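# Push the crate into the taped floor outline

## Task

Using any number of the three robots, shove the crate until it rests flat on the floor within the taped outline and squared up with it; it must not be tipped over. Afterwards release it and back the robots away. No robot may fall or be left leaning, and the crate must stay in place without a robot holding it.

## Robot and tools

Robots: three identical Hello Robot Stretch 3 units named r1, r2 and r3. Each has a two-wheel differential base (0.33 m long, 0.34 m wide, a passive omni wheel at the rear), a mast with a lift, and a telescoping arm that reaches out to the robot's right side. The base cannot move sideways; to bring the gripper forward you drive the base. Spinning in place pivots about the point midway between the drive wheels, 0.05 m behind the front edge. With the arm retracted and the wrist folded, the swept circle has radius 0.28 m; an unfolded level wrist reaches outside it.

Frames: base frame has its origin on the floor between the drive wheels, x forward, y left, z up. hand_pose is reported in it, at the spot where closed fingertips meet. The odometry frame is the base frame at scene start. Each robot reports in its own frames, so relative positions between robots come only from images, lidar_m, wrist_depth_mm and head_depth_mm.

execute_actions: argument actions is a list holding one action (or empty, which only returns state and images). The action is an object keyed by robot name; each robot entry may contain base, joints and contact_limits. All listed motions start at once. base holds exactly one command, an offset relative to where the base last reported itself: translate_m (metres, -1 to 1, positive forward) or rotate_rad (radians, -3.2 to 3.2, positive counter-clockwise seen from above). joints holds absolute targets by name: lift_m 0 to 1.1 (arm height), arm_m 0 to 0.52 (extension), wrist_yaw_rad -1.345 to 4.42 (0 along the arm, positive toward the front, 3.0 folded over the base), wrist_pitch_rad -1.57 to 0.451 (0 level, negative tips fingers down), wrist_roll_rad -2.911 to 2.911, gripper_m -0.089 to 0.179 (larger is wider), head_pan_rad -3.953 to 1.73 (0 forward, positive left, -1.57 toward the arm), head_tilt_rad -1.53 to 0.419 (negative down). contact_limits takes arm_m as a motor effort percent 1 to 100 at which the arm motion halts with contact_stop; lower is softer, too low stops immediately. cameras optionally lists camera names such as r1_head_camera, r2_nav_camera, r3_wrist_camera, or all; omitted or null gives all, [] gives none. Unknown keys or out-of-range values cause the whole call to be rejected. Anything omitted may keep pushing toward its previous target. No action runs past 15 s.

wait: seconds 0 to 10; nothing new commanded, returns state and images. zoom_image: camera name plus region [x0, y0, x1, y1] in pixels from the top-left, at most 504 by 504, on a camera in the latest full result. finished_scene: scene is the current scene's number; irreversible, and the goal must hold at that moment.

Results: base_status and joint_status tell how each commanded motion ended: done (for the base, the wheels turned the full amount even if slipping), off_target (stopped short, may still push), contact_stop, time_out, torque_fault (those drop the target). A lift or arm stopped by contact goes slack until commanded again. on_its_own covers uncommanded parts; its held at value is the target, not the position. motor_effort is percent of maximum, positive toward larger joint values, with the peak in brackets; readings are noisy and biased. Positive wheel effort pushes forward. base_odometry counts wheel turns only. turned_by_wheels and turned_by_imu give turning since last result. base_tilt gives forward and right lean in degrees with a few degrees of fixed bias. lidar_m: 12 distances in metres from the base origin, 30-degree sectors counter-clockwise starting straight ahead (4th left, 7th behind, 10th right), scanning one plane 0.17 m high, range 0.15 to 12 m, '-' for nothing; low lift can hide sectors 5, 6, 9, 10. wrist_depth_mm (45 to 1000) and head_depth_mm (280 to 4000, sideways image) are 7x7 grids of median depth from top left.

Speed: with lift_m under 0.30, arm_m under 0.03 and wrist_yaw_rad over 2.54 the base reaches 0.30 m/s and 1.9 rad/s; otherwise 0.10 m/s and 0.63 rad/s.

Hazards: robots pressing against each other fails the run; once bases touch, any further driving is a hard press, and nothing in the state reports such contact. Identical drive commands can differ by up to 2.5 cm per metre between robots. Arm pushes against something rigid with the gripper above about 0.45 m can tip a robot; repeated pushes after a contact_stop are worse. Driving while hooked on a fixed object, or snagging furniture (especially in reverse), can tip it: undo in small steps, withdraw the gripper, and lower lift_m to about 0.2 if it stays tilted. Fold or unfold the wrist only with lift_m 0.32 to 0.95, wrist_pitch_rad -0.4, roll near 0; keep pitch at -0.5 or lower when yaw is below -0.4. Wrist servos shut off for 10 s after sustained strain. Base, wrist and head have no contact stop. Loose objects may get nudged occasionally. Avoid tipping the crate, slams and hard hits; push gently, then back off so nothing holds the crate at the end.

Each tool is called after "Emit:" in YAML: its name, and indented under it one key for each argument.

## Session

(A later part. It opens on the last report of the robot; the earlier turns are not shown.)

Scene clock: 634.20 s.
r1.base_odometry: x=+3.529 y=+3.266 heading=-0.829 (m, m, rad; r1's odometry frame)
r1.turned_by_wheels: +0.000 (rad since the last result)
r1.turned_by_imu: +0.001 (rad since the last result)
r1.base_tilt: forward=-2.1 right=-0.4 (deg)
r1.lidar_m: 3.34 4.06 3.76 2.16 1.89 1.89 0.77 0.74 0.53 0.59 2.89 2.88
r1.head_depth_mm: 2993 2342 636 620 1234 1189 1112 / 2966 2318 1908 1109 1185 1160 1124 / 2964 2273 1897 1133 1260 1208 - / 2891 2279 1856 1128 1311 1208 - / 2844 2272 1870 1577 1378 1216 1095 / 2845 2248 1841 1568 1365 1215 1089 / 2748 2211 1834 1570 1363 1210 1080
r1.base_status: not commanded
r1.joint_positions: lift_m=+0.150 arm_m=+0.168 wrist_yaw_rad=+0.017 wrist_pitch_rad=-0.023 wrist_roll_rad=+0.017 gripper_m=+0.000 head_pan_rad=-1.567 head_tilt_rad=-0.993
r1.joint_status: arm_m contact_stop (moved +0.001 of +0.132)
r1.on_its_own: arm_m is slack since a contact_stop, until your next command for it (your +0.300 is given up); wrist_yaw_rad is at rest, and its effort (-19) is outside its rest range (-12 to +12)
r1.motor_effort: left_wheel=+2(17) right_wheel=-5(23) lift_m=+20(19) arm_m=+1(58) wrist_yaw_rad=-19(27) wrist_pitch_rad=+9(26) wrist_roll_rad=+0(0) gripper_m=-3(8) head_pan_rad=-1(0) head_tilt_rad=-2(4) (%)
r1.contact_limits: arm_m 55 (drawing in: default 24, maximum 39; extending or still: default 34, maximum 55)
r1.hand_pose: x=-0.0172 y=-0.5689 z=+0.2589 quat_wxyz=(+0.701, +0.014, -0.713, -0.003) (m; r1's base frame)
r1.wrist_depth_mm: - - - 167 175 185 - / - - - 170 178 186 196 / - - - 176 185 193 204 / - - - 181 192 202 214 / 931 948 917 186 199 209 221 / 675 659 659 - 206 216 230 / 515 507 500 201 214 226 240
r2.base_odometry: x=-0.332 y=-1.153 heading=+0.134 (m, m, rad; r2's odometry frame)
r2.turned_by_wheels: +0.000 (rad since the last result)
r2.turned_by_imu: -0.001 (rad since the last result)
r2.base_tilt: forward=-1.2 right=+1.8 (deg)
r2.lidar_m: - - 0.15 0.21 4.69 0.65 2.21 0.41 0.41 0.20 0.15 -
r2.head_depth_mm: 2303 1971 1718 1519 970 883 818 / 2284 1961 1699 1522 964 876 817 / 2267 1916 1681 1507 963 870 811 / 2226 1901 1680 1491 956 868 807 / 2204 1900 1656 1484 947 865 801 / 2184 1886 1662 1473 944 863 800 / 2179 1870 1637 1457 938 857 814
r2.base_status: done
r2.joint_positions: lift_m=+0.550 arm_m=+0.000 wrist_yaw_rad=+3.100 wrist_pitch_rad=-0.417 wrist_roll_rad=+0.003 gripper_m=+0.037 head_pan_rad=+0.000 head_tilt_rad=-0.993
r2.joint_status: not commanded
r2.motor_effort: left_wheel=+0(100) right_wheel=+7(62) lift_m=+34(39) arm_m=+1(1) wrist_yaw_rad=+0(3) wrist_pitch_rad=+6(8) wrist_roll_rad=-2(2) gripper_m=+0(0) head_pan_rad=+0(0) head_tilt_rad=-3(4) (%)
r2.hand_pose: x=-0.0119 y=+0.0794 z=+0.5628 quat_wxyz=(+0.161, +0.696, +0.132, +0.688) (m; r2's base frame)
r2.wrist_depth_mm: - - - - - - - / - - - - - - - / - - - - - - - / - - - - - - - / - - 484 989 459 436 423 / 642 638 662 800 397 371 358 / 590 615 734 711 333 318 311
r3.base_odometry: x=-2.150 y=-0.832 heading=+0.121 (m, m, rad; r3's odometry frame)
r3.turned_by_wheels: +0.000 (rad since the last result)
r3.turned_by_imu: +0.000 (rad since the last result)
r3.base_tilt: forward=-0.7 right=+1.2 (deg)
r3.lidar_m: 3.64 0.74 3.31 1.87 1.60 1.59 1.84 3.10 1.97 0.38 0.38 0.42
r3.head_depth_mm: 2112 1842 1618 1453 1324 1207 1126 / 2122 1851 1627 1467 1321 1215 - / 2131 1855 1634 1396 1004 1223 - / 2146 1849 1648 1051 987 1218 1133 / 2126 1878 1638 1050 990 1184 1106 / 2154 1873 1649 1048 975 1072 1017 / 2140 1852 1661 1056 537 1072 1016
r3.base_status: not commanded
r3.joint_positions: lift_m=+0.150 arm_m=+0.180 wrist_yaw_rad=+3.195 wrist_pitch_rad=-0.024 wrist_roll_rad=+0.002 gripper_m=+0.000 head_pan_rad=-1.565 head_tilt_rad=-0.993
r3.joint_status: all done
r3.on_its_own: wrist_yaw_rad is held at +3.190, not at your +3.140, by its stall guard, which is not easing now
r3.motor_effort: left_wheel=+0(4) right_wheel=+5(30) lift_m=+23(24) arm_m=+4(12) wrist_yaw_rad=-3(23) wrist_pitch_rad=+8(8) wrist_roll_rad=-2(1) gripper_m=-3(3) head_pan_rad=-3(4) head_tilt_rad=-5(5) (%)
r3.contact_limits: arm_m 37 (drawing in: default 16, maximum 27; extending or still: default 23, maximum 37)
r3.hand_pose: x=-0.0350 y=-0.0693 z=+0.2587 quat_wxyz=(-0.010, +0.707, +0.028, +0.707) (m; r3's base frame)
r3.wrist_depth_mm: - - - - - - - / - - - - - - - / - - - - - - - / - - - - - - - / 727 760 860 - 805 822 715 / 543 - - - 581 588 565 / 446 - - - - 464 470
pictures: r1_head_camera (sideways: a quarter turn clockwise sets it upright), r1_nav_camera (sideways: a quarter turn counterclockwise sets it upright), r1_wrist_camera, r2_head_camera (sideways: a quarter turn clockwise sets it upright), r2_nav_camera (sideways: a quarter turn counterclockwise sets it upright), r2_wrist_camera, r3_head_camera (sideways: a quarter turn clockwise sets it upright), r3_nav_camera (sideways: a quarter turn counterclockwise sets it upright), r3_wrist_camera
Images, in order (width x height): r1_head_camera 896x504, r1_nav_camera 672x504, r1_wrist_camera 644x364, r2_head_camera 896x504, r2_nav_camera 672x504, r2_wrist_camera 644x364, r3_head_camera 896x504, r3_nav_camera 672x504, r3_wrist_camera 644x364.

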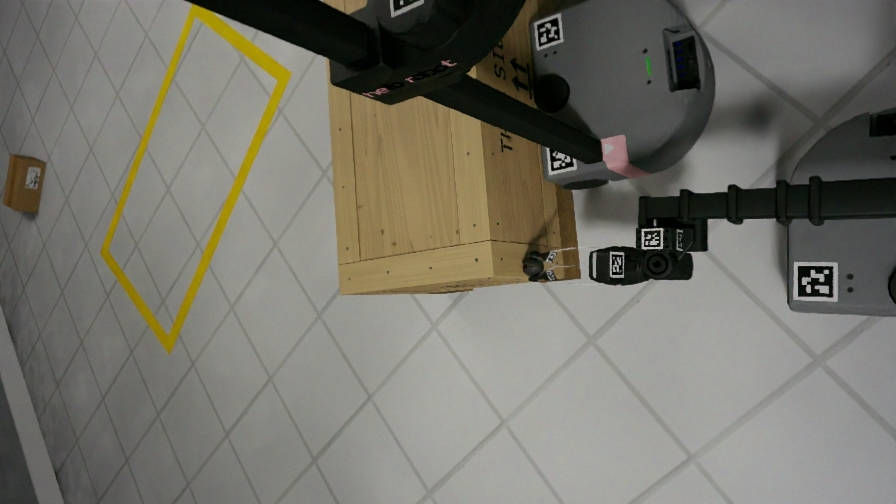

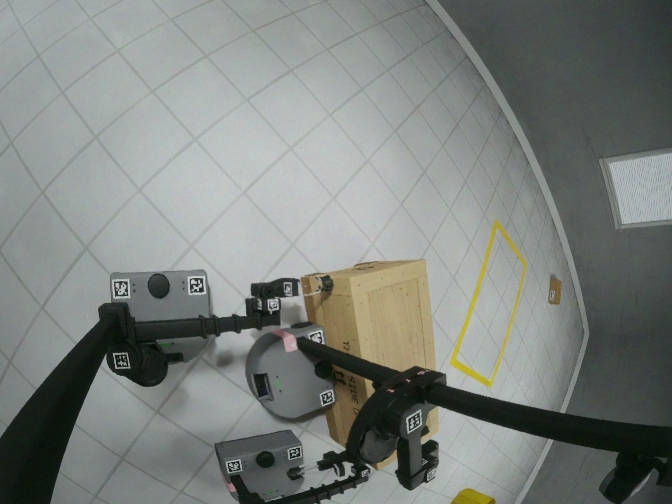

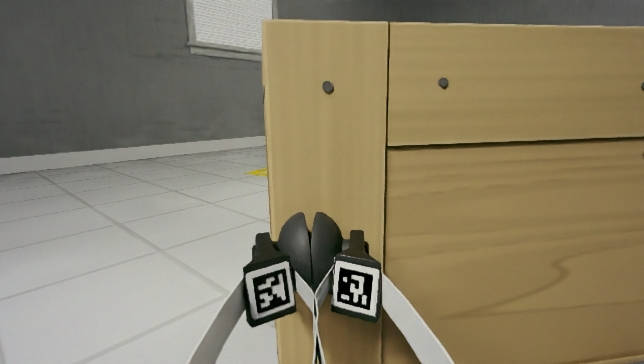

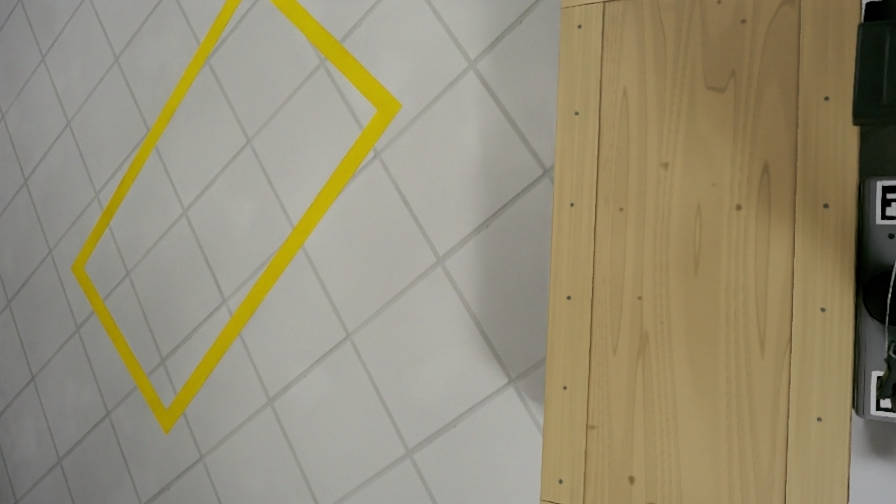

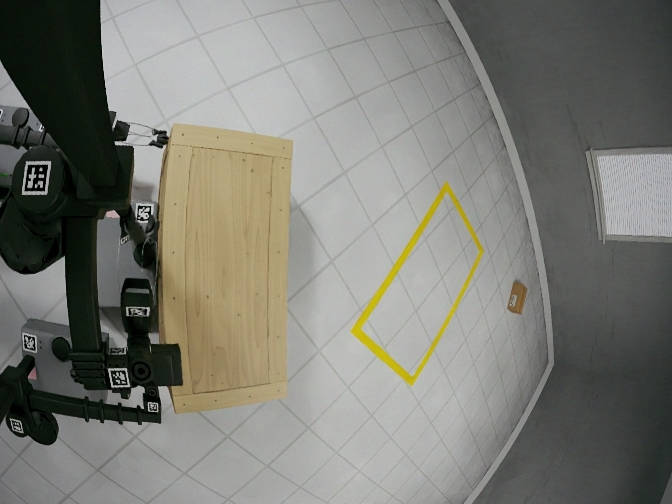

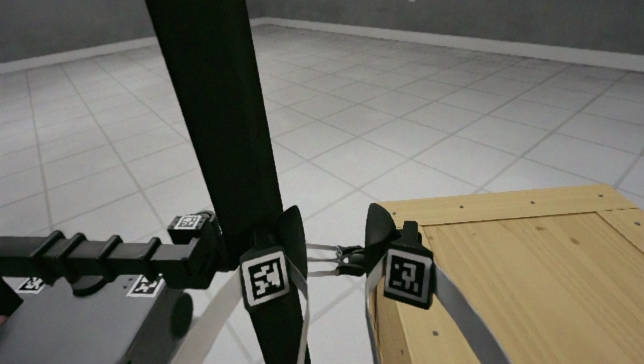

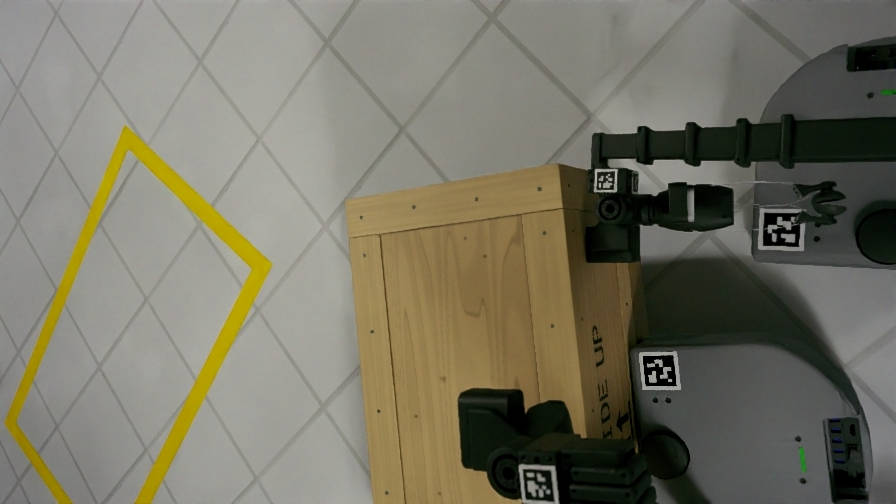

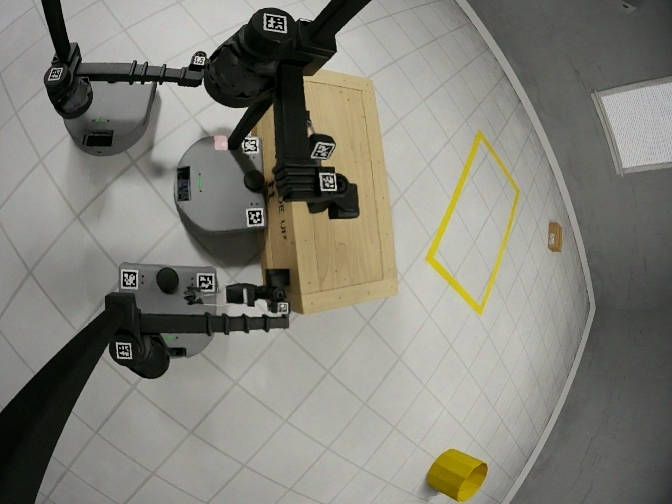

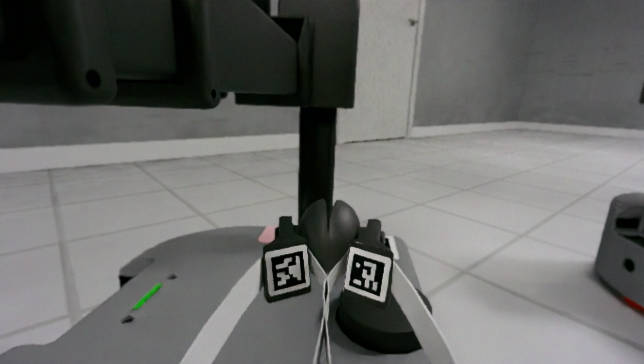

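Emit:
execute_actions:
  actions:
    - {"r1":{"joints":{"arm_m":0.0,"lift_m":0.45,"wrist_pitch_rad":-0.4}},"r3":{"joints":{"arm_m":0.0,"lift_m":0.45,"wrist_pitch_rad":-0.4,"wrist_yaw_rad":3.1}}}
  cameras: []

Emit:
execute_actions:
  actions:
    - {"r1":{"joints":{"wrist_yaw_rad":3.1,"head_pan_rad":0,"head_tilt_rad":-1.1}},"r3":{"base":{"translate_m":-0.1},"joints":{"head_pan_rad":0,"head_tilt_rad":-1.1}}}
  cameras: []

Emit:
execute_actions:
  actions:
    - {"r1":{"base":{"rotate_rad":-1.4}},"r3":{"base":{"rotate_rad":-1.6}}}
  cameras: ["r1_nav_camera","r3_nav_camera","r2_nav_camera"]

Scene clock: 649.97 s.
r1.base_odometry: x=+3.529 y=+3.266 heading=-0.829 (m, m, rad; r1's odometry frame)
r1.turned_by_wheels: +0.000 (rad since the last result)
r1.turned_by_imu: +0.001 (rad since the last result)
r1.base_tilt: forward=-1.9 right=-0.4 (deg)
r1.lidar_m: 3.34 4.08 3.77 2.16 1.89 1.89 0.77 0.73 0.53 0.59 2.88 2.88
r1.head_depth_mm: 2975 2346 633 616 1230 1183 1106 / 3007 2327 1905 1116 1183 1165 1111 / 2952 2306 1877 1140 1259 1242 - / 2898 2279 1879 1129 1313 - - / 2842 2257 1857 1589 1387 1212 1089 / 2827 2253 1844 1580 1372 1210 1089 / 2705 2204 1838 1570 1362 1208 1081
r1.base_status: not commanded
r1.joint_positions: lift_m=+0.450 arm_m=+0.000 wrist_yaw_rad=+0.001 wrist_pitch_rad=-0.415 wrist_roll_rad=+0.017 gripper_m=+0.000 head_pan_rad=-1.567 head_tilt_rad=-0.993
r1.joint_status: all done
r1.motor_effort: left_wheel=+0(2) right_wheel=+0(5) lift_m=+24(26) arm_m=-3(1) wrist_yaw_rad=-1(19) wrist_pitch_rad=+6(9) wrist_roll_rad=+0(0) gripper_m=-3(3) head_pan_rad=+0(1) head_tilt_rad=-3(2) (%)
r1.hand_pose: x=-0.0213 y=-0.3700 z=+0.4631 quat_wxyz=(+0.686, +0.145, -0.697, -0.147) (m; r1's base frame)
r1.wrist_depth_mm: - - - - - - 232 / - - - 686 695 708 248 / - - - 487 500 478 273 / - - - 416 435 441 514 / 844 837 860 462 501 347 570 / 731 719 719 - 548 403 535 / 627 618 619 595 590 446 460
r2.base_odometry: x=-0.332 y=-1.153 heading=+0.134 (m, m, rad; r2's odometry frame)
r2.turned_by_wheels: +0.000 (rad since the last result)
r2.turned_by_imu: -0.001 (rad since the last result)
r2.base_tilt: forward=-1.1 right=+1.8 (deg)
r2.lidar_m: - - 0.15 0.21 4.70 0.65 2.20 0.41 0.41 0.20 0.15 -
r2.head_depth_mm: 2300 1971 1710 1523 972 884 818 / 2284 1937 1704 1519 966 880 813 / 2263 1926 1695 1505 960 876 812 / 2240 1904 1669 1484 955 871 803 / 2204 1893 1657 1478 950 864 800 / 2171 1873 1645 1473 947 859 798 / 2170 1867 1631 1461 938 856 814
r2.base_status: not commanded
r2.joint_positions: lift_m=+0.550 arm_m=+0.000 wrist_yaw_rad=+3.100 wrist_pitch_rad=-0.417 wrist_roll_rad=+0.003 gripper_m=+0.037 head_pan_rad=+0.000 head_tilt_rad=-0.993
r2.joint_status: not commanded
r2.motor_effort: left_wheel=+0(0) right_wheel=+7(8) lift_m=+34(35) arm_m=+1(1) wrist_yaw_rad=+0(0) wrist_pitch_rad=+6(6) wrist_roll_rad=-1(2) gripper_m=+0(0) head_pan_rad=+0(0) head_tilt_rad=-3(3) (%)
r2.hand_pose: x=-0.0119 y=+0.0794 z=+0.5628 quat_wxyz=(+0.161, +0.696, +0.132, +0.688) (m; r2's base frame)
r2.wrist_depth_mm: - - - - - - - / 406 - - - - - - / - 457 - - - - - / - - - - - - - / - - - 995 458 434 425 / 691 672 883 831 397 368 358 / 589 613 736 713 333 318 312
r3.base_odometry: x=-2.150 y=-0.832 heading=+0.121 (m, m, rad; r3's odometry frame)
r3.turned_by_wheels: +0.000 (rad since the last result)
r3.turned_by_imu: +0.000 (rad since the last result)
r3.base_tilt: forward=-0.7 right=+1.2 (deg)
r3.lidar_m: 3.63 0.74 3.31 1.87 1.60 1.60 1.83 3.10 1.96 0.38 0.38 0.42
r3.head_depth_mm: 2129 1849 1624 1461 1326 1213 1127 / 2124 1857 1629 1455 1328 1248 - / 2134 1866 1638 1398 1161 1247 - / 2162 1858 1629 1051 986 1254 1133 / 2161 1863 1640 1052 990 1185 1111 / 2163 1869 1641 1054 974 1067 1020 / 2161 1865 1655 1057 535 1073 1013
r3.base_status: not commanded
r3.joint_positions: lift_m=+0.450 arm_m=+0.001 wrist_yaw_rad=+3.102 wrist_pitch_rad=-0.414 wrist_roll_rad=+0.002 gripper_m=+0.000 head_pan_rad=-1.565 head_tilt_rad=-0.993
r3.joint_status: all done
r3.motor_effort: left_wheel=+1(1) right_wheel=+0(6) lift_m=+36(39) arm_m=-2(3) wrist_yaw_rad=-1(9) wrist_pitch_rad=+5(8) wrist_roll_rad=-1(2) gripper_m=-3(3) head_pan_rad=-3(3) head_tilt_rad=-5(5) (%)
r3.hand_pose: x=-0.0123 y=+0.0787 z=+0.4632 quat_wxyz=(+0.160, +0.695, +0.132, +0.688) (m; r3's base frame)
r3.wrist_depth_mm: - - - - - - - / - - - - - - - / - - - - - - - / 918 936 932 953 970 973 973 / 786 765 775 - 795 793 609 / 652 661 666 634 672 675 551 / 579 577 - 601 583 585 534
pictures: none
No camera images: the call's "cameras" was empty. Leave "cameras" out to get every camera's image.

Scene clock: 652.53 s.
r1.base_odometry: x=+3.529 y=+3.266 heading=-0.829 (m, m, rad; r1's odometry frame)
r1.turned_by_wheels: +0.000 (rad since the last result)
r1.turned_by_imu: +0.001 (rad since the last result)
r1.base_tilt: forward=-2.1 right=-0.5 (deg)
r1.lidar_m: 3.34 4.08 3.75 2.15 1.89 1.89 0.87 0.83 0.53 0.59 2.88 2.88
r1.head_depth_mm: 2433 2038 1740 1523 1359 1221 1107 / 2385 2012 1733 1509 1355 1211 - / 2394 1996 1699 1503 1344 1209 1131 / 2394 1973 1705 1488 1336 1201 1127 / 2329 1931 1701 1481 1335 1200 1121 / 2316 1930 1682 1477 1313 1184 1101 / 2314 1922 1670 1475 1313 1192 1075
r1.base_status: not commanded
r1.joint_positions: lift_m=+0.450 arm_m=+0.000 wrist_yaw_rad=+3.098 wrist_pitch_rad=-0.415 wrist_roll_rad=+0.017 gripper_m=+0.000 head_pan_rad=-0.007 head_tilt_rad=-1.086
r1.joint_status: all done
r1.motor_effort: left_wheel=+1(1) right_wheel=+0(0) lift_m=+23(24) arm_m=-2(2) wrist_yaw_rad=+1(3) wrist_pitch_rad=+6(6) wrist_roll_rad=+0(0) gripper_m=-2(2) head_pan_rad=+3(36) head_tilt_rad=-6(14) (%)
r1.hand_pose: x=-0.0114 y=+0.0793 z=+0.4631 quat_wxyz=(+0.162, +0.700, +0.129, +0.683) (m; r1's base frame)
r1.wrist_depth_mm: - - - - - - - / - - - - - - - / - - - - - - - / - - - - - - - / 855 866 - 923 858 877 858 / 717 708 - - 725 716 725 / 613 617 626 620 623 637 629
r2.base_odometry: x=-0.332 y=-1.153 heading=+0.134 (m, m, rad; r2's odometry frame)
r2.turned_by_wheels: +0.000 (rad since the last result)
r2.turned_by_imu: -0.001 (rad since the last result)
r2.base_tilt: forward=-1.2 right=+1.9 (deg)
r2.lidar_m: - - 0.15 0.21 4.68 0.65 2.20 0.64 0.49 0.20 0.15 -
r2.head_depth_mm: 2299 1963 1708 1517 968 885 817 / 2284 1954 1701 1509 965 879 814 / 2266 1916 1682 1501 964 873 810 / 2209 1917 1673 1494 953 870 807 / 2211 1896 1653 1477 950 866 802 / 2195 1879 1653 1480 946 860 799 / 2163 1872 1646 1459 939 858 814
r2.base_status: not commanded
r2.joint_positions: lift_m=+0.550 arm_m=+0.000 wrist_yaw_rad=+3.100 wrist_pitch_rad=-0.417 wrist_roll_rad=+0.003 gripper_m=+0.037 head_pan_rad=+0.000 head_tilt_rad=-0.993
r2.joint_status: not commanded
r2.motor_effort: left_wheel=+0(0) right_wheel=+7(7) lift_m=+35(34) arm_m=+1(1) wrist_yaw_rad=+0(0) wrist_pitch_rad=+6(6) wrist_roll_rad=-2(2) gripper_m=+0(1) head_pan_rad=+0(0) head_tilt_rad=-3(2) (%)
r2.hand_pose: x=-0.0119 y=+0.0794 z=+0.5628 quat_wxyz=(+0.161, +0.696, +0.132, +0.688) (m; r2's base frame)
r2.wrist_depth_mm: - - - - - - - / 425 - - - - - - / 460 - - - - - - / - - - - - - - / - - - 983 457 436 425 / 695 677 874 821 397 368 359 / 587 616 741 718 335 319 313
r3.base_odometry: x=-2.249 y=-0.844 heading=+0.121 (m, m, rad; r3's odometry frame)
r3.turned_by_wheels: +0.000 (rad since the last result)
r3.turned_by_imu: -0.001 (rad since the last result)
r3.base_tilt: forward=-0.7 right=+1.3 (deg)
r3.lidar_m: 3.72 0.83 3.14 1.79 1.53 1.53 1.75 2.95 1.91 0.39 0.40 0.49
r3.head_depth_mm: 1806 633 610 1150 1136 1174 - / 1846 623 909 1197 1133 1190 - / 1865 650 1462 1217 1151 1192 - / 1870 1689 1522 1388 1275 1200 - / 1859 1627 1491 1347 1285 1202 - / 1861 971 1323 1265 1293 1207 1136 / 1860 833 1346 1359 1299 1202 1135
r3.base_status: done
r3.joint_positions: lift_m=+0.450 arm_m=+0.001 wrist_yaw_rad=+3.102 wrist_pitch_rad=-0.414 wrist_roll_rad=+0.002 gripper_m=+0.000 head_pan_rad=-0.007 head_tilt_rad=-1.087
r3.joint_status: all done
r3.motor_effort: left_wheel=+1(3) right_wheel=+1(5) lift_m=+36(37) arm_m=-2(2) wrist_yaw_rad=-1(1) wrist_pitch_rad=+5(5) wrist_roll_rad=-2(2) gripper_m=-3(3) head_pan_rad=+4(56) head_tilt_rad=-9(21) (%)
r3.hand_pose: x=-0.0123 y=+0.0787 z=+0.4632 quat_wxyz=(+0.160, +0.695, +0.132, +0.688) (m; r3's base frame)
r3.wrist_depth_mm: - - - - - - - / - - - - - - - / - - - - - - - / 918 924 937 934 939 954 969 / 776 766 773 - 785 782 785 / 656 659 668 631 668 676 645 / 581 576 - 598 588 589 584
pictures: none
No camera images: the call's "cameras" was empty. Leave "cameras" out to get every camera's image.

Scene clock: 656.00 s.
r1.base_odometry: x=+3.529 y=+3.266 heading=-2.229 (m, m, rad; r1's odometry frame)
r1.turned_by_wheels: -1.400 (rad since the last result)
r1.turned_by_imu: -1.407 (rad since the last result)
r1.base_tilt: forward=-1.8 right=-0.4 (deg)
r1.lidar_m: 0.59 2.88 2.93 3.80 4.08 2.94 1.99 1.89 1.92 0.69 0.79 0.53
r1.head_depth_mm: 2446 2038 1231 932 1183 1185 1115 / 2404 2015 1230 1116 1179 1198 - / 2399 1990 1211 1122 1346 1200 1125 / 2375 2001 1699 1461 1329 1205 1139 / 2344 1961 1689 1480 1321 1199 1126 / 2310 1951 1679 1473 1317 1189 1101 / 2290 1942 1673 1462 1314 1180 1079
r1.base_status: done
r1.joint_positions: lift_m=+0.450 arm_m=+0.000 wrist_yaw_rad=+3.098 wrist_pitch_rad=-0.415 wrist_roll_rad=+0.017 gripper_m=+0.000 head_pan_rad=-0.007 head_tilt_rad=-1.087
r1.joint_status: not commanded
r1.motor_effort: left_wheel=+2(6) right_wheel=-3(6) lift_m=+24(24) arm_m=-2(3) wrist_yaw_rad=+2(2) wrist_pitch_rad=+6(6) wrist_roll_rad=+0(0) gripper_m=-3(2) head_pan_rad=+3(3) head_tilt_rad=-6(5) (%)
r1.hand_pose: x=-0.0115 y=+0.0793 z=+0.4631 quat_wxyz=(+0.162, +0.700, +0.130, +0.683) (m; r1's base frame)
r1.wrist_depth_mm: - - - - - - - / - - - - - - - / - - - - - - - / - - - - - - - / 835 843 - 916 838 853 840 / 728 722 - - 713 713 729 / 626 624 651 605 633 618 617
r2.base_odometry: x=-0.332 y=-1.153 heading=+0.134 (m, m, rad; r2's odometry frame)
r2.turned_by_wheels: +0.000 (rad since the last result)
r2.turned_by_imu: -0.001 (rad since the last result)
r2.base_tilt: forward=-1.1 right=+1.9 (deg)
r2.lidar_m: - - 0.15 0.21 4.69 0.65 2.21 0.44 0.49 0.20 0.15 -
r2.head_depth_mm: 2315 1959 1709 1515 972 882 818 / 2284 1944 1703 1518 966 880 816 / 2258 1935 1688 1504 959 874 810 / 2221 1921 1679 1493 955 869 803 / 2230 1908 1665 1473 949 866 802 / 2200 1874 1652 1474 943 863 801 / 2188 1880 1640 1462 937 855 816
r2.base_status: not commanded
r2.joint_positions: lift_m=+0.550 arm_m=+0.000 wrist_yaw_rad=+3.100 wrist_pitch_rad=-0.417 wrist_roll_rad=+0.003 gripper_m=+0.037 head_pan_rad=+0.000 head_tilt_rad=-0.993
r2.joint_status: not commanded
r2.motor_effort: left_wheel=+0(0) right_wheel=+7(7) lift_m=+34(34) arm_m=+1(1) wrist_yaw_rad=+0(0) wrist_pitch_rad=+6(6) wrist_roll_rad=-1(2) gripper_m=-1(0) head_pan_rad=+1(1) head_tilt_rad=-2(3) (%)
r2.hand_pose: x=-0.0119 y=+0.0794 z=+0.5628 quat_wxyz=(+0.161, +0.696, +0.132, +0.688) (m; r2's base frame)
r2.wrist_depth_mm: - - - - - - - / - - - - - - - / - - - - - - - / - - - - - - - / - - - 994 456 432 423 / 687 784 872 833 399 366 358 / 595 722 738 714 333 318 313
r3.base_odometry: x=-2.249 y=-0.844 heading=-1.479 (m, m, rad; r3's odometry frame)
r3.turned_by_wheels: -1.600 (rad since the last result)
r3.turned_by_imu: -1.576 (rad since the last result)
r3.base_tilt: forward=-0.7 right=+1.2 (deg)
r3.lidar_m: 0.39 0.40 0.48 0.60 4.88 3.31 1.82 1.53 1.52 1.72 2.84 1.90
r3.head_depth_mm: 1844 1665 1509 1388 1281 1187 - / 1843 1669 1510 1387 1286 1197 - / 1861 1665 1523 1399 1284 1192 - / 1860 1685 1514 1353 1257 1201 - / 1870 1680 1085 997 1253 1207 - / 1861 1681 1090 1002 1141 1170 1133 / 1872 1677 1087 998 1097 1051 1126
r3.base_status: done
r3.joint_positions: lift_m=+0.450 arm_m=+0.001 wrist_yaw_rad=+3.102 wrist_pitch_rad=-0.414 wrist_roll_rad=+0.002 gripper_m=+0.000 head_pan_rad=-0.007 head_tilt_rad=-1.087
r3.joint_status: not commanded
r3.motor_effort: left_wheel=+3(6) right_wheel=-2(6) lift_m=+36(36) arm_m=-2(2) wrist_yaw_rad=-1(1) wrist_pitch_rad=+5(5) wrist_roll_rad=-2(1) gripper_m=-3(3) head_pan_rad=+4(4) head_tilt_rad=-9(10) (%)
r3.hand_pose: x=-0.0123 y=+0.0787 z=+0.4632 quat_wxyz=(+0.160, +0.695, +0.132, +0.688) (m; r3's base frame)
r3.wrist_depth_mm: - - - - - - - / - - - - 795 645 628 / - 890 - - 806 577 462 / 916 831 820 938 703 594 425 / 758 767 778 - 575 557 433 / 658 663 669 633 517 521 438 / 575 579 - 601 572 576 448
pictures: r1_nav_camera (sideways: a quarter turn counterclockwise sets it upright), r2_nav_camera (sideways: a quarter turn counterclockwise sets it upright), r3_nav_camera (sideways: a quarter turn counterclockwise sets it upright)
Images, in order (width x height): r1_nav_camera 672x504, r2_nav_camera 672x504, r3_nav_camera 672x504.

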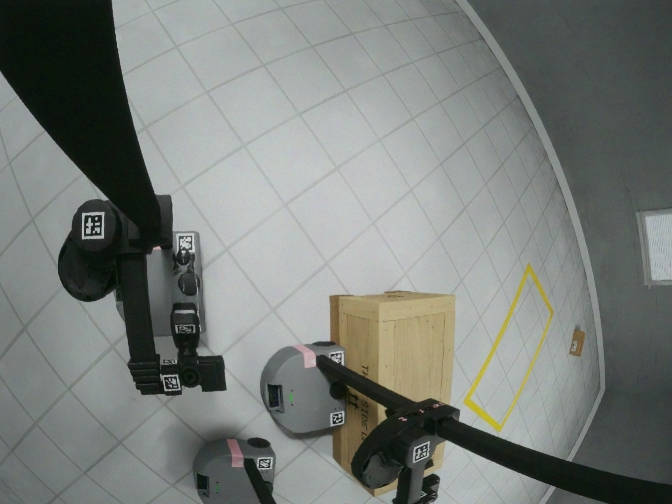

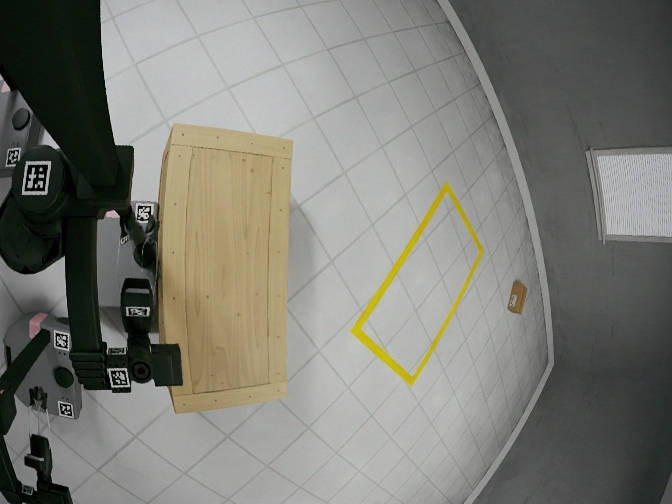

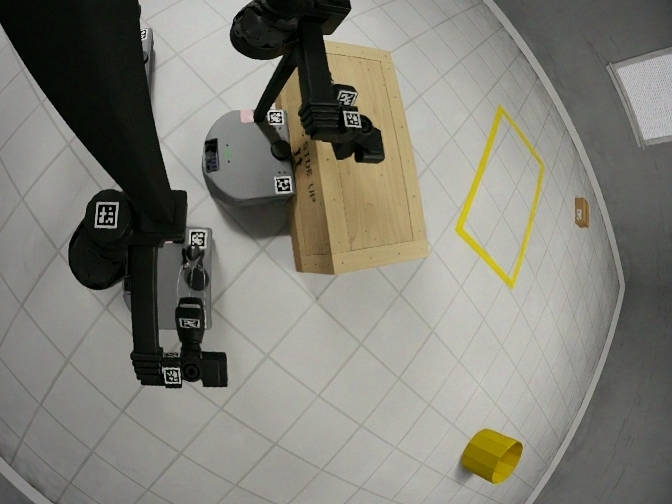

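Emit:
execute_actions:
  actions:
    - {"r1":{"base":{"translate_m":0.48}},"r3":{"base":{"rotate_rad":-0.08}}}
  cameras: []

Emit:
execute_actions:
  actions:
    - {"r3":{"base":{"translate_m":0.28}}}
  cameras: []

Emit:
execute_actions:
  actions:
    - {"r3":{"base":{"rotate_rad":0.14}}}
  cameras: ["r1_nav_camera","r3_nav_camera","r2_nav_camera"]

Scene clock: 670.87 s.
r1.base_odometry: x=+3.235 y=+2.886 heading=-2.229 (m, m, rad; r1's odometry frame)
r1.turned_by_wheels: +0.000 (rad since the last result)
r1.turned_by_imu: +0.003 (rad since the last result)
r1.base_tilt: forward=-2.0 right=-0.5 (deg)
r1.lidar_m: 0.44 2.48 2.53 3.27 4.36 3.55 2.44 2.28 0.77 0.30 0.15 0.15
r1.head_depth_mm: 2432 2024 1725 1519 956 864 971 / 2394 2029 1725 1519 953 856 - / 2358 1988 1726 1504 949 857 1118 / 2378 1977 1704 1492 1330 1183 1129 / 2348 1974 1679 1476 1323 1195 1123 / 2290 1954 1674 1476 1317 1192 1102 / 2257 1938 1664 1461 1313 1183 1071
r1.base_status: done
r1.joint_positions: lift_m=+0.450 arm_m=+0.000 wrist_yaw_rad=+3.098 wrist_pitch_rad=-0.415 wrist_roll_rad=+0.017 gripper_m=+0.000 head_pan_rad=-0.007 head_tilt_rad=-1.087
r1.joint_status: not commanded
r1.motor_effort: left_wheel=+2(6) right_wheel=-3(4) lift_m=+24(24) arm_m=-3(2) wrist_yaw_rad=+2(2) wrist_pitch_rad=+6(6) wrist_roll_rad=+0(0) gripper_m=-4(1) head_pan_rad=+2(3) head_tilt_rad=-6(6) (%)
r1.hand_pose: x=-0.0115 y=+0.0793 z=+0.4631 quat_wxyz=(+0.162, +0.700, +0.130, +0.683) (m; r1's base frame)
r1.wrist_depth_mm: - - - - - - - / - - - - - - - / - - - - - - - / - - - - - - - / 850 841 - 938 861 864 879 / 701 711 - - 737 707 726 / 633 624 650 618 633 620 636
r2.base_odometry: x=-0.332 y=-1.153 heading=+0.134 (m, m, rad; r2's odometry frame)
r2.turned_by_wheels: +0.000 (rad since the last result)
r2.turned_by_imu: -0.002 (rad since the last result)
r2.base_tilt: forward=-1.1 right=+1.9 (deg)
r2.lidar_m: - - 0.15 0.21 4.70 3.32 2.21 0.43 0.49 0.20 0.15 -
r2.head_depth_mm: 2313 1966 1706 1526 969 885 817 / 2286 1948 1709 1511 969 880 812 / 2255 1927 1683 1508 958 874 813 / 2226 1923 1677 1490 953 870 805 / 2220 1902 1660 1487 952 865 799 / 2193 1888 1663 1476 944 859 798 / 2153 1871 1648 1465 937 855 813
r2.base_status: not commanded
r2.joint_positions: lift_m=+0.550 arm_m=+0.000 wrist_yaw_rad=+3.100 wrist_pitch_rad=-0.417 wrist_roll_rad=+0.003 gripper_m=+0.037 head_pan_rad=+0.000 head_tilt_rad=-0.993
r2.joint_status: not commanded
r2.motor_effort: left_wheel=+0(0) right_wheel=+7(8) lift_m=+35(34) arm_m=+1(1) wrist_yaw_rad=+0(0) wrist_pitch_rad=+7(6) wrist_roll_rad=-2(2) gripper_m=-1(1) head_pan_rad=+0(0) head_tilt_rad=-4(3) (%)
r2.hand_pose: x=-0.0119 y=+0.0794 z=+0.5628 quat_wxyz=(+0.161, +0.696, +0.132, +0.688) (m; r2's base frame)
r2.wrist_depth_mm: - 456 302 - - - - / - - - 303 - - - / - - - - - - - / - - - - - - - / - - - 896 460 434 422 / 900 892 705 670 395 368 358 / 758 752 592 592 334 318 311
r3.base_odometry: x=-2.249 y=-0.844 heading=-1.559 (m, m, rad; r3's odometry frame)
r3.turned_by_wheels: -0.080 (rad since the last result)
r3.turned_by_imu: -0.079 (rad since the last result)
r3.base_tilt: forward=-0.8 right=+1.2 (deg)
r3.lidar_m: 0.39 0.39 0.46 0.58 4.90 3.94 1.93 1.54 1.52 1.66 2.54 1.91
r3.head_depth_mm: 1844 1668 1505 1388 1280 1189 - / 1847 1661 1515 1387 1284 1194 - / 1847 1665 1514 1393 1280 1188 - / 1853 1673 1514 1402 1275 1200 - / 1866 1685 1096 996 1247 1202 - / 1874 1678 1091 997 1158 1176 1131 / 1869 1695 1091 1004 1100 1051 1102
r3.base_status: done
r3.joint_positions: lift_m=+0.450 arm_m=+0.001 wrist_yaw_rad=+3.102 wrist_pitch_rad=-0.414 wrist_roll_rad=+0.002 gripper_m=+0.000 head_pan_rad=-0.007 head_tilt_rad=-1.087
r3.joint_status: not commanded
r3.motor_effort: left_wheel=+3(6) right_wheel=-2(7) lift_m=+36(36) arm_m=-2(2) wrist_yaw_rad=-1(2) wrist_pitch_rad=+5(5) wrist_roll_rad=-2(2) gripper_m=-3(3) head_pan_rad=+4(4) head_tilt_rad=-9(8) (%)
r3.hand_pose: x=-0.0123 y=+0.0787 z=+0.4632 quat_wxyz=(+0.160, +0.695, +0.132, +0.688) (m; r3's base frame)
r3.wrist_depth_mm: - - - - - - - / - - - - 701 629 631 / - - - 883 725 536 457 / 928 936 922 866 702 556 403 / 771 772 777 - 577 545 417 / 659 664 669 630 523 551 427 / 580 572 - 600 574 576 437
pictures: none
No camera images: the call's "cameras" was empty. Leave "cameras" out to get every camera's image.

Scene clock: 674.67 s.
r1.base_odometry: x=+3.235 y=+2.886 heading=-2.229 (m, m, rad; r1's odometry frame)
r1.turned_by_wheels: +0.000 (rad since the last result)
r1.turned_by_imu: +0.001 (rad since the last result)
r1.base_tilt: forward=-2.0 right=-0.4 (deg)
r1.lidar_m: 0.44 2.48 2.53 3.26 4.35 3.57 2.43 2.28 2.32 0.30 0.15 0.15
r1.head_depth_mm: 2402 2033 1743 1526 962 862 968 / 2398 2024 1722 1503 951 856 - / 2397 1978 1722 1510 948 854 1127 / 2357 1972 1697 1503 1325 1181 1126 / 2344 1957 1697 1484 1324 1196 1126 / 2301 1962 1674 1480 1320 1185 1101 / 2262 1944 1663 1466 1312 1182 1077
r1.base_status: not commanded
r1.joint_positions: lift_m=+0.450 arm_m=+0.000 wrist_yaw_rad=+3.098 wrist_pitch_rad=-0.415 wrist_roll_rad=+0.017 gripper_m=+0.000 head_pan_rad=-0.007 head_tilt_rad=-1.087
r1.joint_status: not commanded
r1.motor_effort: left_wheel=+1(1) right_wheel=-3(3) lift_m=+24(24) arm_m=-2(2) wrist_yaw_rad=+2(2) wrist_pitch_rad=+6(6) wrist_roll_rad=+0(0) gripper_m=-2(3) head_pan_rad=+3(3) head_tilt_rad=-6(5) (%)
r1.hand_pose: x=-0.0115 y=+0.0793 z=+0.4631 quat_wxyz=(+0.162, +0.700, +0.130, +0.683) (m; r1's base frame)
r1.wrist_depth_mm: - - - - - - - / - - - - - - - / - - - - - - - / - - - - - - - / 850 867 - 891 830 852 858 / 732 738 - - 710 731 716 / 631 635 643 603 628 634 627
r2.base_odometry: x=-0.332 y=-1.153 heading=+0.134 (m, m, rad; r2's odometry frame)
r2.turned_by_wheels: +0.000 (rad since the last result)
r2.turned_by_imu: -0.001 (rad since the last result)
r2.base_tilt: forward=-1.2 right=+1.8 (deg)
r2.lidar_m: - - 0.15 0.21 4.69 3.33 2.20 2.04 0.33 0.20 0.15 -
r2.head_depth_mm: 2303 1953 1716 1524 975 885 819 / 2290 1947 1707 1515 965 879 815 / 2257 1943 1684 1504 962 876 811 / 2228 1918 1665 1497 955 871 806 / 2203 1894 1665 1483 950 864 803 / 2203 1897 1662 1467 942 862 798 / 2174 1868 1646 1465 936 856 814
r2.base_status: not commanded
r2.joint_positions: lift_m=+0.550 arm_m=+0.000 wrist_yaw_rad=+3.100 wrist_pitch_rad=-0.417 wrist_roll_rad=+0.003 gripper_m=+0.037 head_pan_rad=+0.000 head_tilt_rad=-0.993
r2.joint_status: not commanded
r2.motor_effort: left_wheel=+0(0) right_wheel=+7(7) lift_m=+34(35) arm_m=+1(1) wrist_yaw_rad=+0(0) wrist_pitch_rad=+6(6) wrist_roll_rad=-2(1) gripper_m=-1(1) head_pan_rad=+0(0) head_tilt_rad=-3(3) (%)
r2.hand_pose: x=-0.0119 y=+0.0794 z=+0.5628 quat_wxyz=(+0.161, +0.696, +0.132, +0.688) (m; r2's base frame)
r2.wrist_depth_mm: - 455 302 - - - - / - - - 302 - - - / - - - - - - - / - - - - - - - / - - - 909 460 434 422 / 901 877 709 669 395 367 358 / 762 747 588 602 333 318 311
r3.base_odometry: x=-2.246 y=-1.124 heading=-1.559 (m, m, rad; r3's odometry frame)
r3.turned_by_wheels: +0.000 (rad since the last result)
r3.turned_by_imu: +0.001 (rad since the last result)
r3.base_tilt: forward=-0.7 right=+1.2 (deg)
r3.lidar_m: 3.87 0.15 0.15 0.25 0.60 4.35 2.14 1.71 1.70 1.84 2.83 1.67
r3.head_depth_mm: 1840 1667 1502 1385 1282 1197 - / 1835 1658 1514 1391 1283 1196 - / 1847 1672 1527 1400 1287 1196 - / 1855 1672 1522 1402 1291 1190 - / 1852 1671 1516 1407 927 879 - / 1879 1687 1532 1406 923 877 1140 / 1886 1699 1538 1402 921 863 997
r3.base_status: done
r3.joint_positions: lift_m=+0.450 arm_m=+0.001 wrist_yaw_rad=+3.102 wrist_pitch_rad=-0.414 wrist_roll_rad=+0.002 gripper_m=+0.000 head_pan_rad=-0.007 head_tilt_rad=-1.087
r3.joint_status: not commanded
r3.motor_effort: left_wheel=+2(7) right_wheel=-2(3) lift_m=+36(37) arm_m=-2(2) wrist_yaw_rad=-2(2) wrist_pitch_rad=+5(5) wrist_roll_rad=-2(2) gripper_m=-3(3) head_pan_rad=+4(4) head_tilt_rad=-8(8) (%)
r3.hand_pose: x=-0.0123 y=+0.0787 z=+0.4632 quat_wxyz=(+0.160, +0.695, +0.132, +0.688) (m; r3's base frame)
r3.wrist_depth_mm: - - - - - - - / - - - 712 614 665 - / - - - 677 456 462 458 / 925 924 693 636 369 357 361 / 778 775 564 - 316 297 298 / 667 661 530 606 307 251 251 / 575 579 - 589 401 227 225
pictures: none
No camera images: the call's "cameras" was empty. Leave "cameras" out to get every camera's image.

Scene clock: 675.73 s.
r1.base_odometry: x=+3.235 y=+2.886 heading=-2.229 (m, m, rad; r1's odometry frame)
r1.turned_by_wheels: +0.000 (rad since the last result)
r1.turned_by_imu: +0.000 (rad since the last result)
r1.base_tilt: forward=-1.9 right=-0.4 (deg)
r1.lidar_m: 0.44 2.48 2.52 3.28 4.36 3.54 2.44 2.28 2.32 0.30 0.15 0.15
r1.head_depth_mm: 2427 2040 1730 1523 960 862 968 / 2398 2011 1728 1519 957 857 - / 2399 2000 1710 1505 949 856 1131 / 2348 1966 1713 1499 1334 1182 1125 / 2326 1980 1705 1489 1325 1201 1124 / 2321 1948 1671 1473 1309 1196 1101 / 2240 1932 1666 1475 1314 1183 1076
r1.base_status: not commanded
r1.joint_positions: lift_m=+0.450 arm_m=+0.000 wrist_yaw_rad=+3.098 wrist_pitch_rad=-0.415 wrist_roll_rad=+0.017 gripper_m=+0.000 head_pan_rad=-0.007 head_tilt_rad=-1.087
r1.joint_status: not commanded
r1.motor_effort: left_wheel=+2(2) right_wheel=-3(3) lift_m=+24(24) arm_m=-2(2) wrist_yaw_rad=+2(3) wrist_pitch_rad=+6(6) wrist_roll_rad=+0(0) gripper_m=-3(3) head_pan_rad=+3(3) head_tilt_rad=-6(7) (%)
r1.hand_pose: x=-0.0115 y=+0.0793 z=+0.4631 quat_wxyz=(+0.162, +0.700, +0.130, +0.683) (m; r1's base frame)
r1.wrist_depth_mm: - - - - - - - / - - - - - - - / - - - - - - - / - - - - - - - / 852 855 - 905 852 830 849 / 708 722 - - 743 743 739 / 619 619 653 635 614 632 630
r2.base_odometry: x=-0.332 y=-1.153 heading=+0.134 (m, m, rad; r2's odometry frame)
r2.turned_by_wheels: +0.000 (rad since the last result)
r2.turned_by_imu: +0.000 (rad since the last result)
r2.base_tilt: forward=-1.2 right=+1.7 (deg)
r2.lidar_m: - - 0.15 0.21 4.69 3.33 2.21 2.03 0.34 0.20 0.15 -
r2.head_depth_mm: 2327 1965 1712 1523 971 884 820 / 2282 1942 1693 1510 969 877 814 / 2248 1936 1686 1504 964 875 811 / 2248 1925 1673 1493 956 870 805 / 2209 1899 1673 1488 951 866 802 / 2180 1868 1665 1475 943 863 799 / 2171 1881 1638 1464 940 856 814
r2.base_status: not commanded
r2.joint_positions: lift_m=+0.550 arm_m=+0.000 wrist_yaw_rad=+3.100 wrist_pitch_rad=-0.417 wrist_roll_rad=+0.003 gripper_m=+0.037 head_pan_rad=+0.000 head_tilt_rad=-0.993
r2.joint_status: not commanded
r2.motor_effort: left_wheel=+0(0) right_wheel=+7(7) lift_m=+35(34) arm_m=+1(1) wrist_yaw_rad=+1(0) wrist_pitch_rad=+6(6) wrist_roll_rad=-2(2) gripper_m=+0(0) head_pan_rad=+0(0) head_tilt_rad=-3(2) (%)
r2.hand_pose: x=-0.0119 y=+0.0794 z=+0.5628 quat_wxyz=(+0.161, +0.696, +0.132, +0.688) (m; r2's base frame)
r2.wrist_depth_mm: - 453 303 - - - - / - - - 304 - - - / - - - - - - - / - - - - - - - / - - - 918 460 433 425 / 908 875 704 674 398 370 359 / 760 754 583 595 332 317 312
r3.base_odometry: x=-2.246 y=-1.124 heading=-1.419 (m, m, rad; r3's odometry frame)
r3.turned_by_wheels: +0.140 (rad since the last result)
r3.turned_by_imu: +0.138 (rad since the last result)
r3.base_tilt: forward=-0.7 right=+1.2 (deg)
r3.lidar_m: 0.21 0.15 0.16 0.33 5.06 3.30 1.95 1.70 1.70 1.99 1.68 1.67
r3.head_depth_mm: 1830 1659 1512 1389 1281 1191 - / 1867 1667 1519 1391 1288 1189 - / 1844 1664 1517 1391 1280 1200 - / 1858 1671 1527 1393 1273 1176 - / 1870 1676 1532 999 921 883 - / 1865 1684 1533 996 924 883 1134 / 1889 1687 1528 1002 927 876 992
r3.base_status: done
r3.joint_positions: lift_m=+0.450 arm_m=+0.001 wrist_yaw_rad=+3.102 wrist_pitch_rad=-0.414 wrist_roll_rad=+0.002 gripper_m=+0.000 head_pan_rad=-0.007 head_tilt_rad=-1.087
r3.joint_status: not commanded
r3.motor_effort: left_wheel=-2(5) right_wheel=+5(9) lift_m=+37(36) arm_m=-2(2) wrist_yaw_rad=-2(2) wrist_pitch_rad=+5(5) wrist_roll_rad=-2(2) gripper_m=-3(3) head_pan_rad=+4(4) head_tilt_rad=-9(9) (%)
r3.hand_pose: x=-0.0123 y=+0.0787 z=+0.4632 quat_wxyz=(+0.160, +0.695, +0.132, +0.688) (m; r3's base frame)
r3.wrist_depth_mm: - - - - - - - / - - - 770 621 614 - / - - - 812 477 460 459 / 912 934 946 679 385 358 361 / 776 770 738 - 373 294 299 / 659 664 647 602 361 257 252 / 578 579 - 601 459 230 220
pictures: r1_nav_camera (sideways: a quarter turn counterclockwise sets it upright), r2_nav_camera (sideways: a quarter turn counterclockwise sets it upright), r3_nav_camera (sideways: a quarter turn counterclockwise sets it upright)
Images, in order (width x height): r1_nav_camera 672x504, r2_nav_camera 672x504, r3_nav_camera 672x504.

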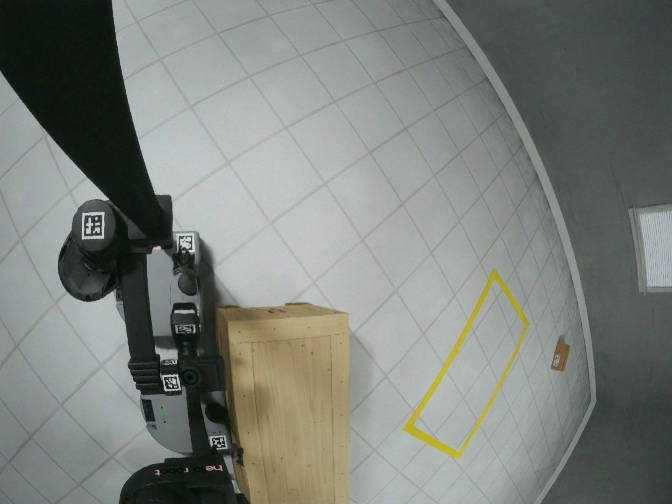

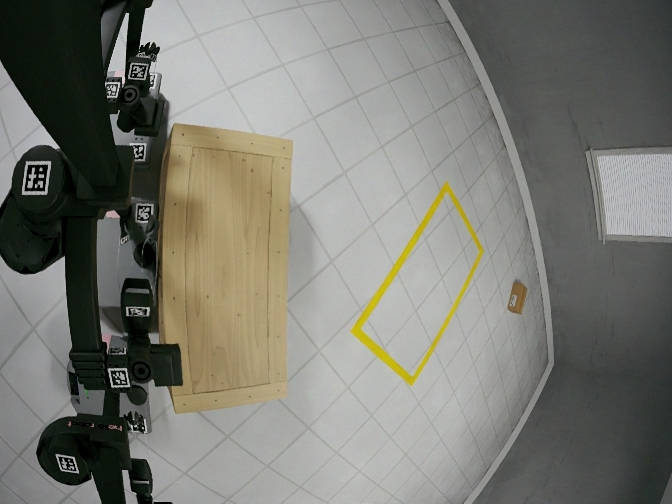

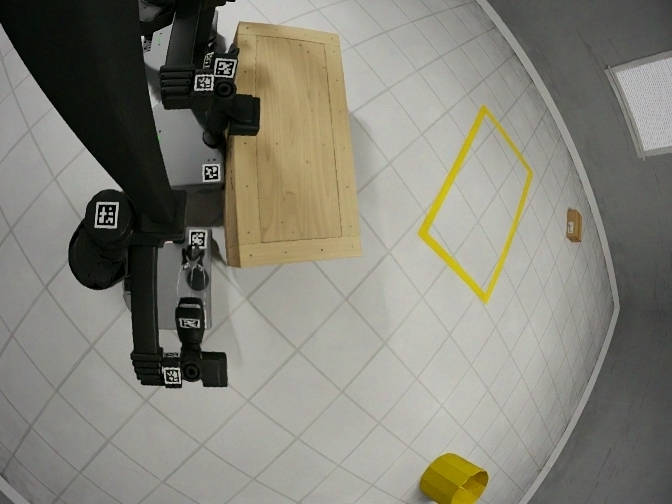

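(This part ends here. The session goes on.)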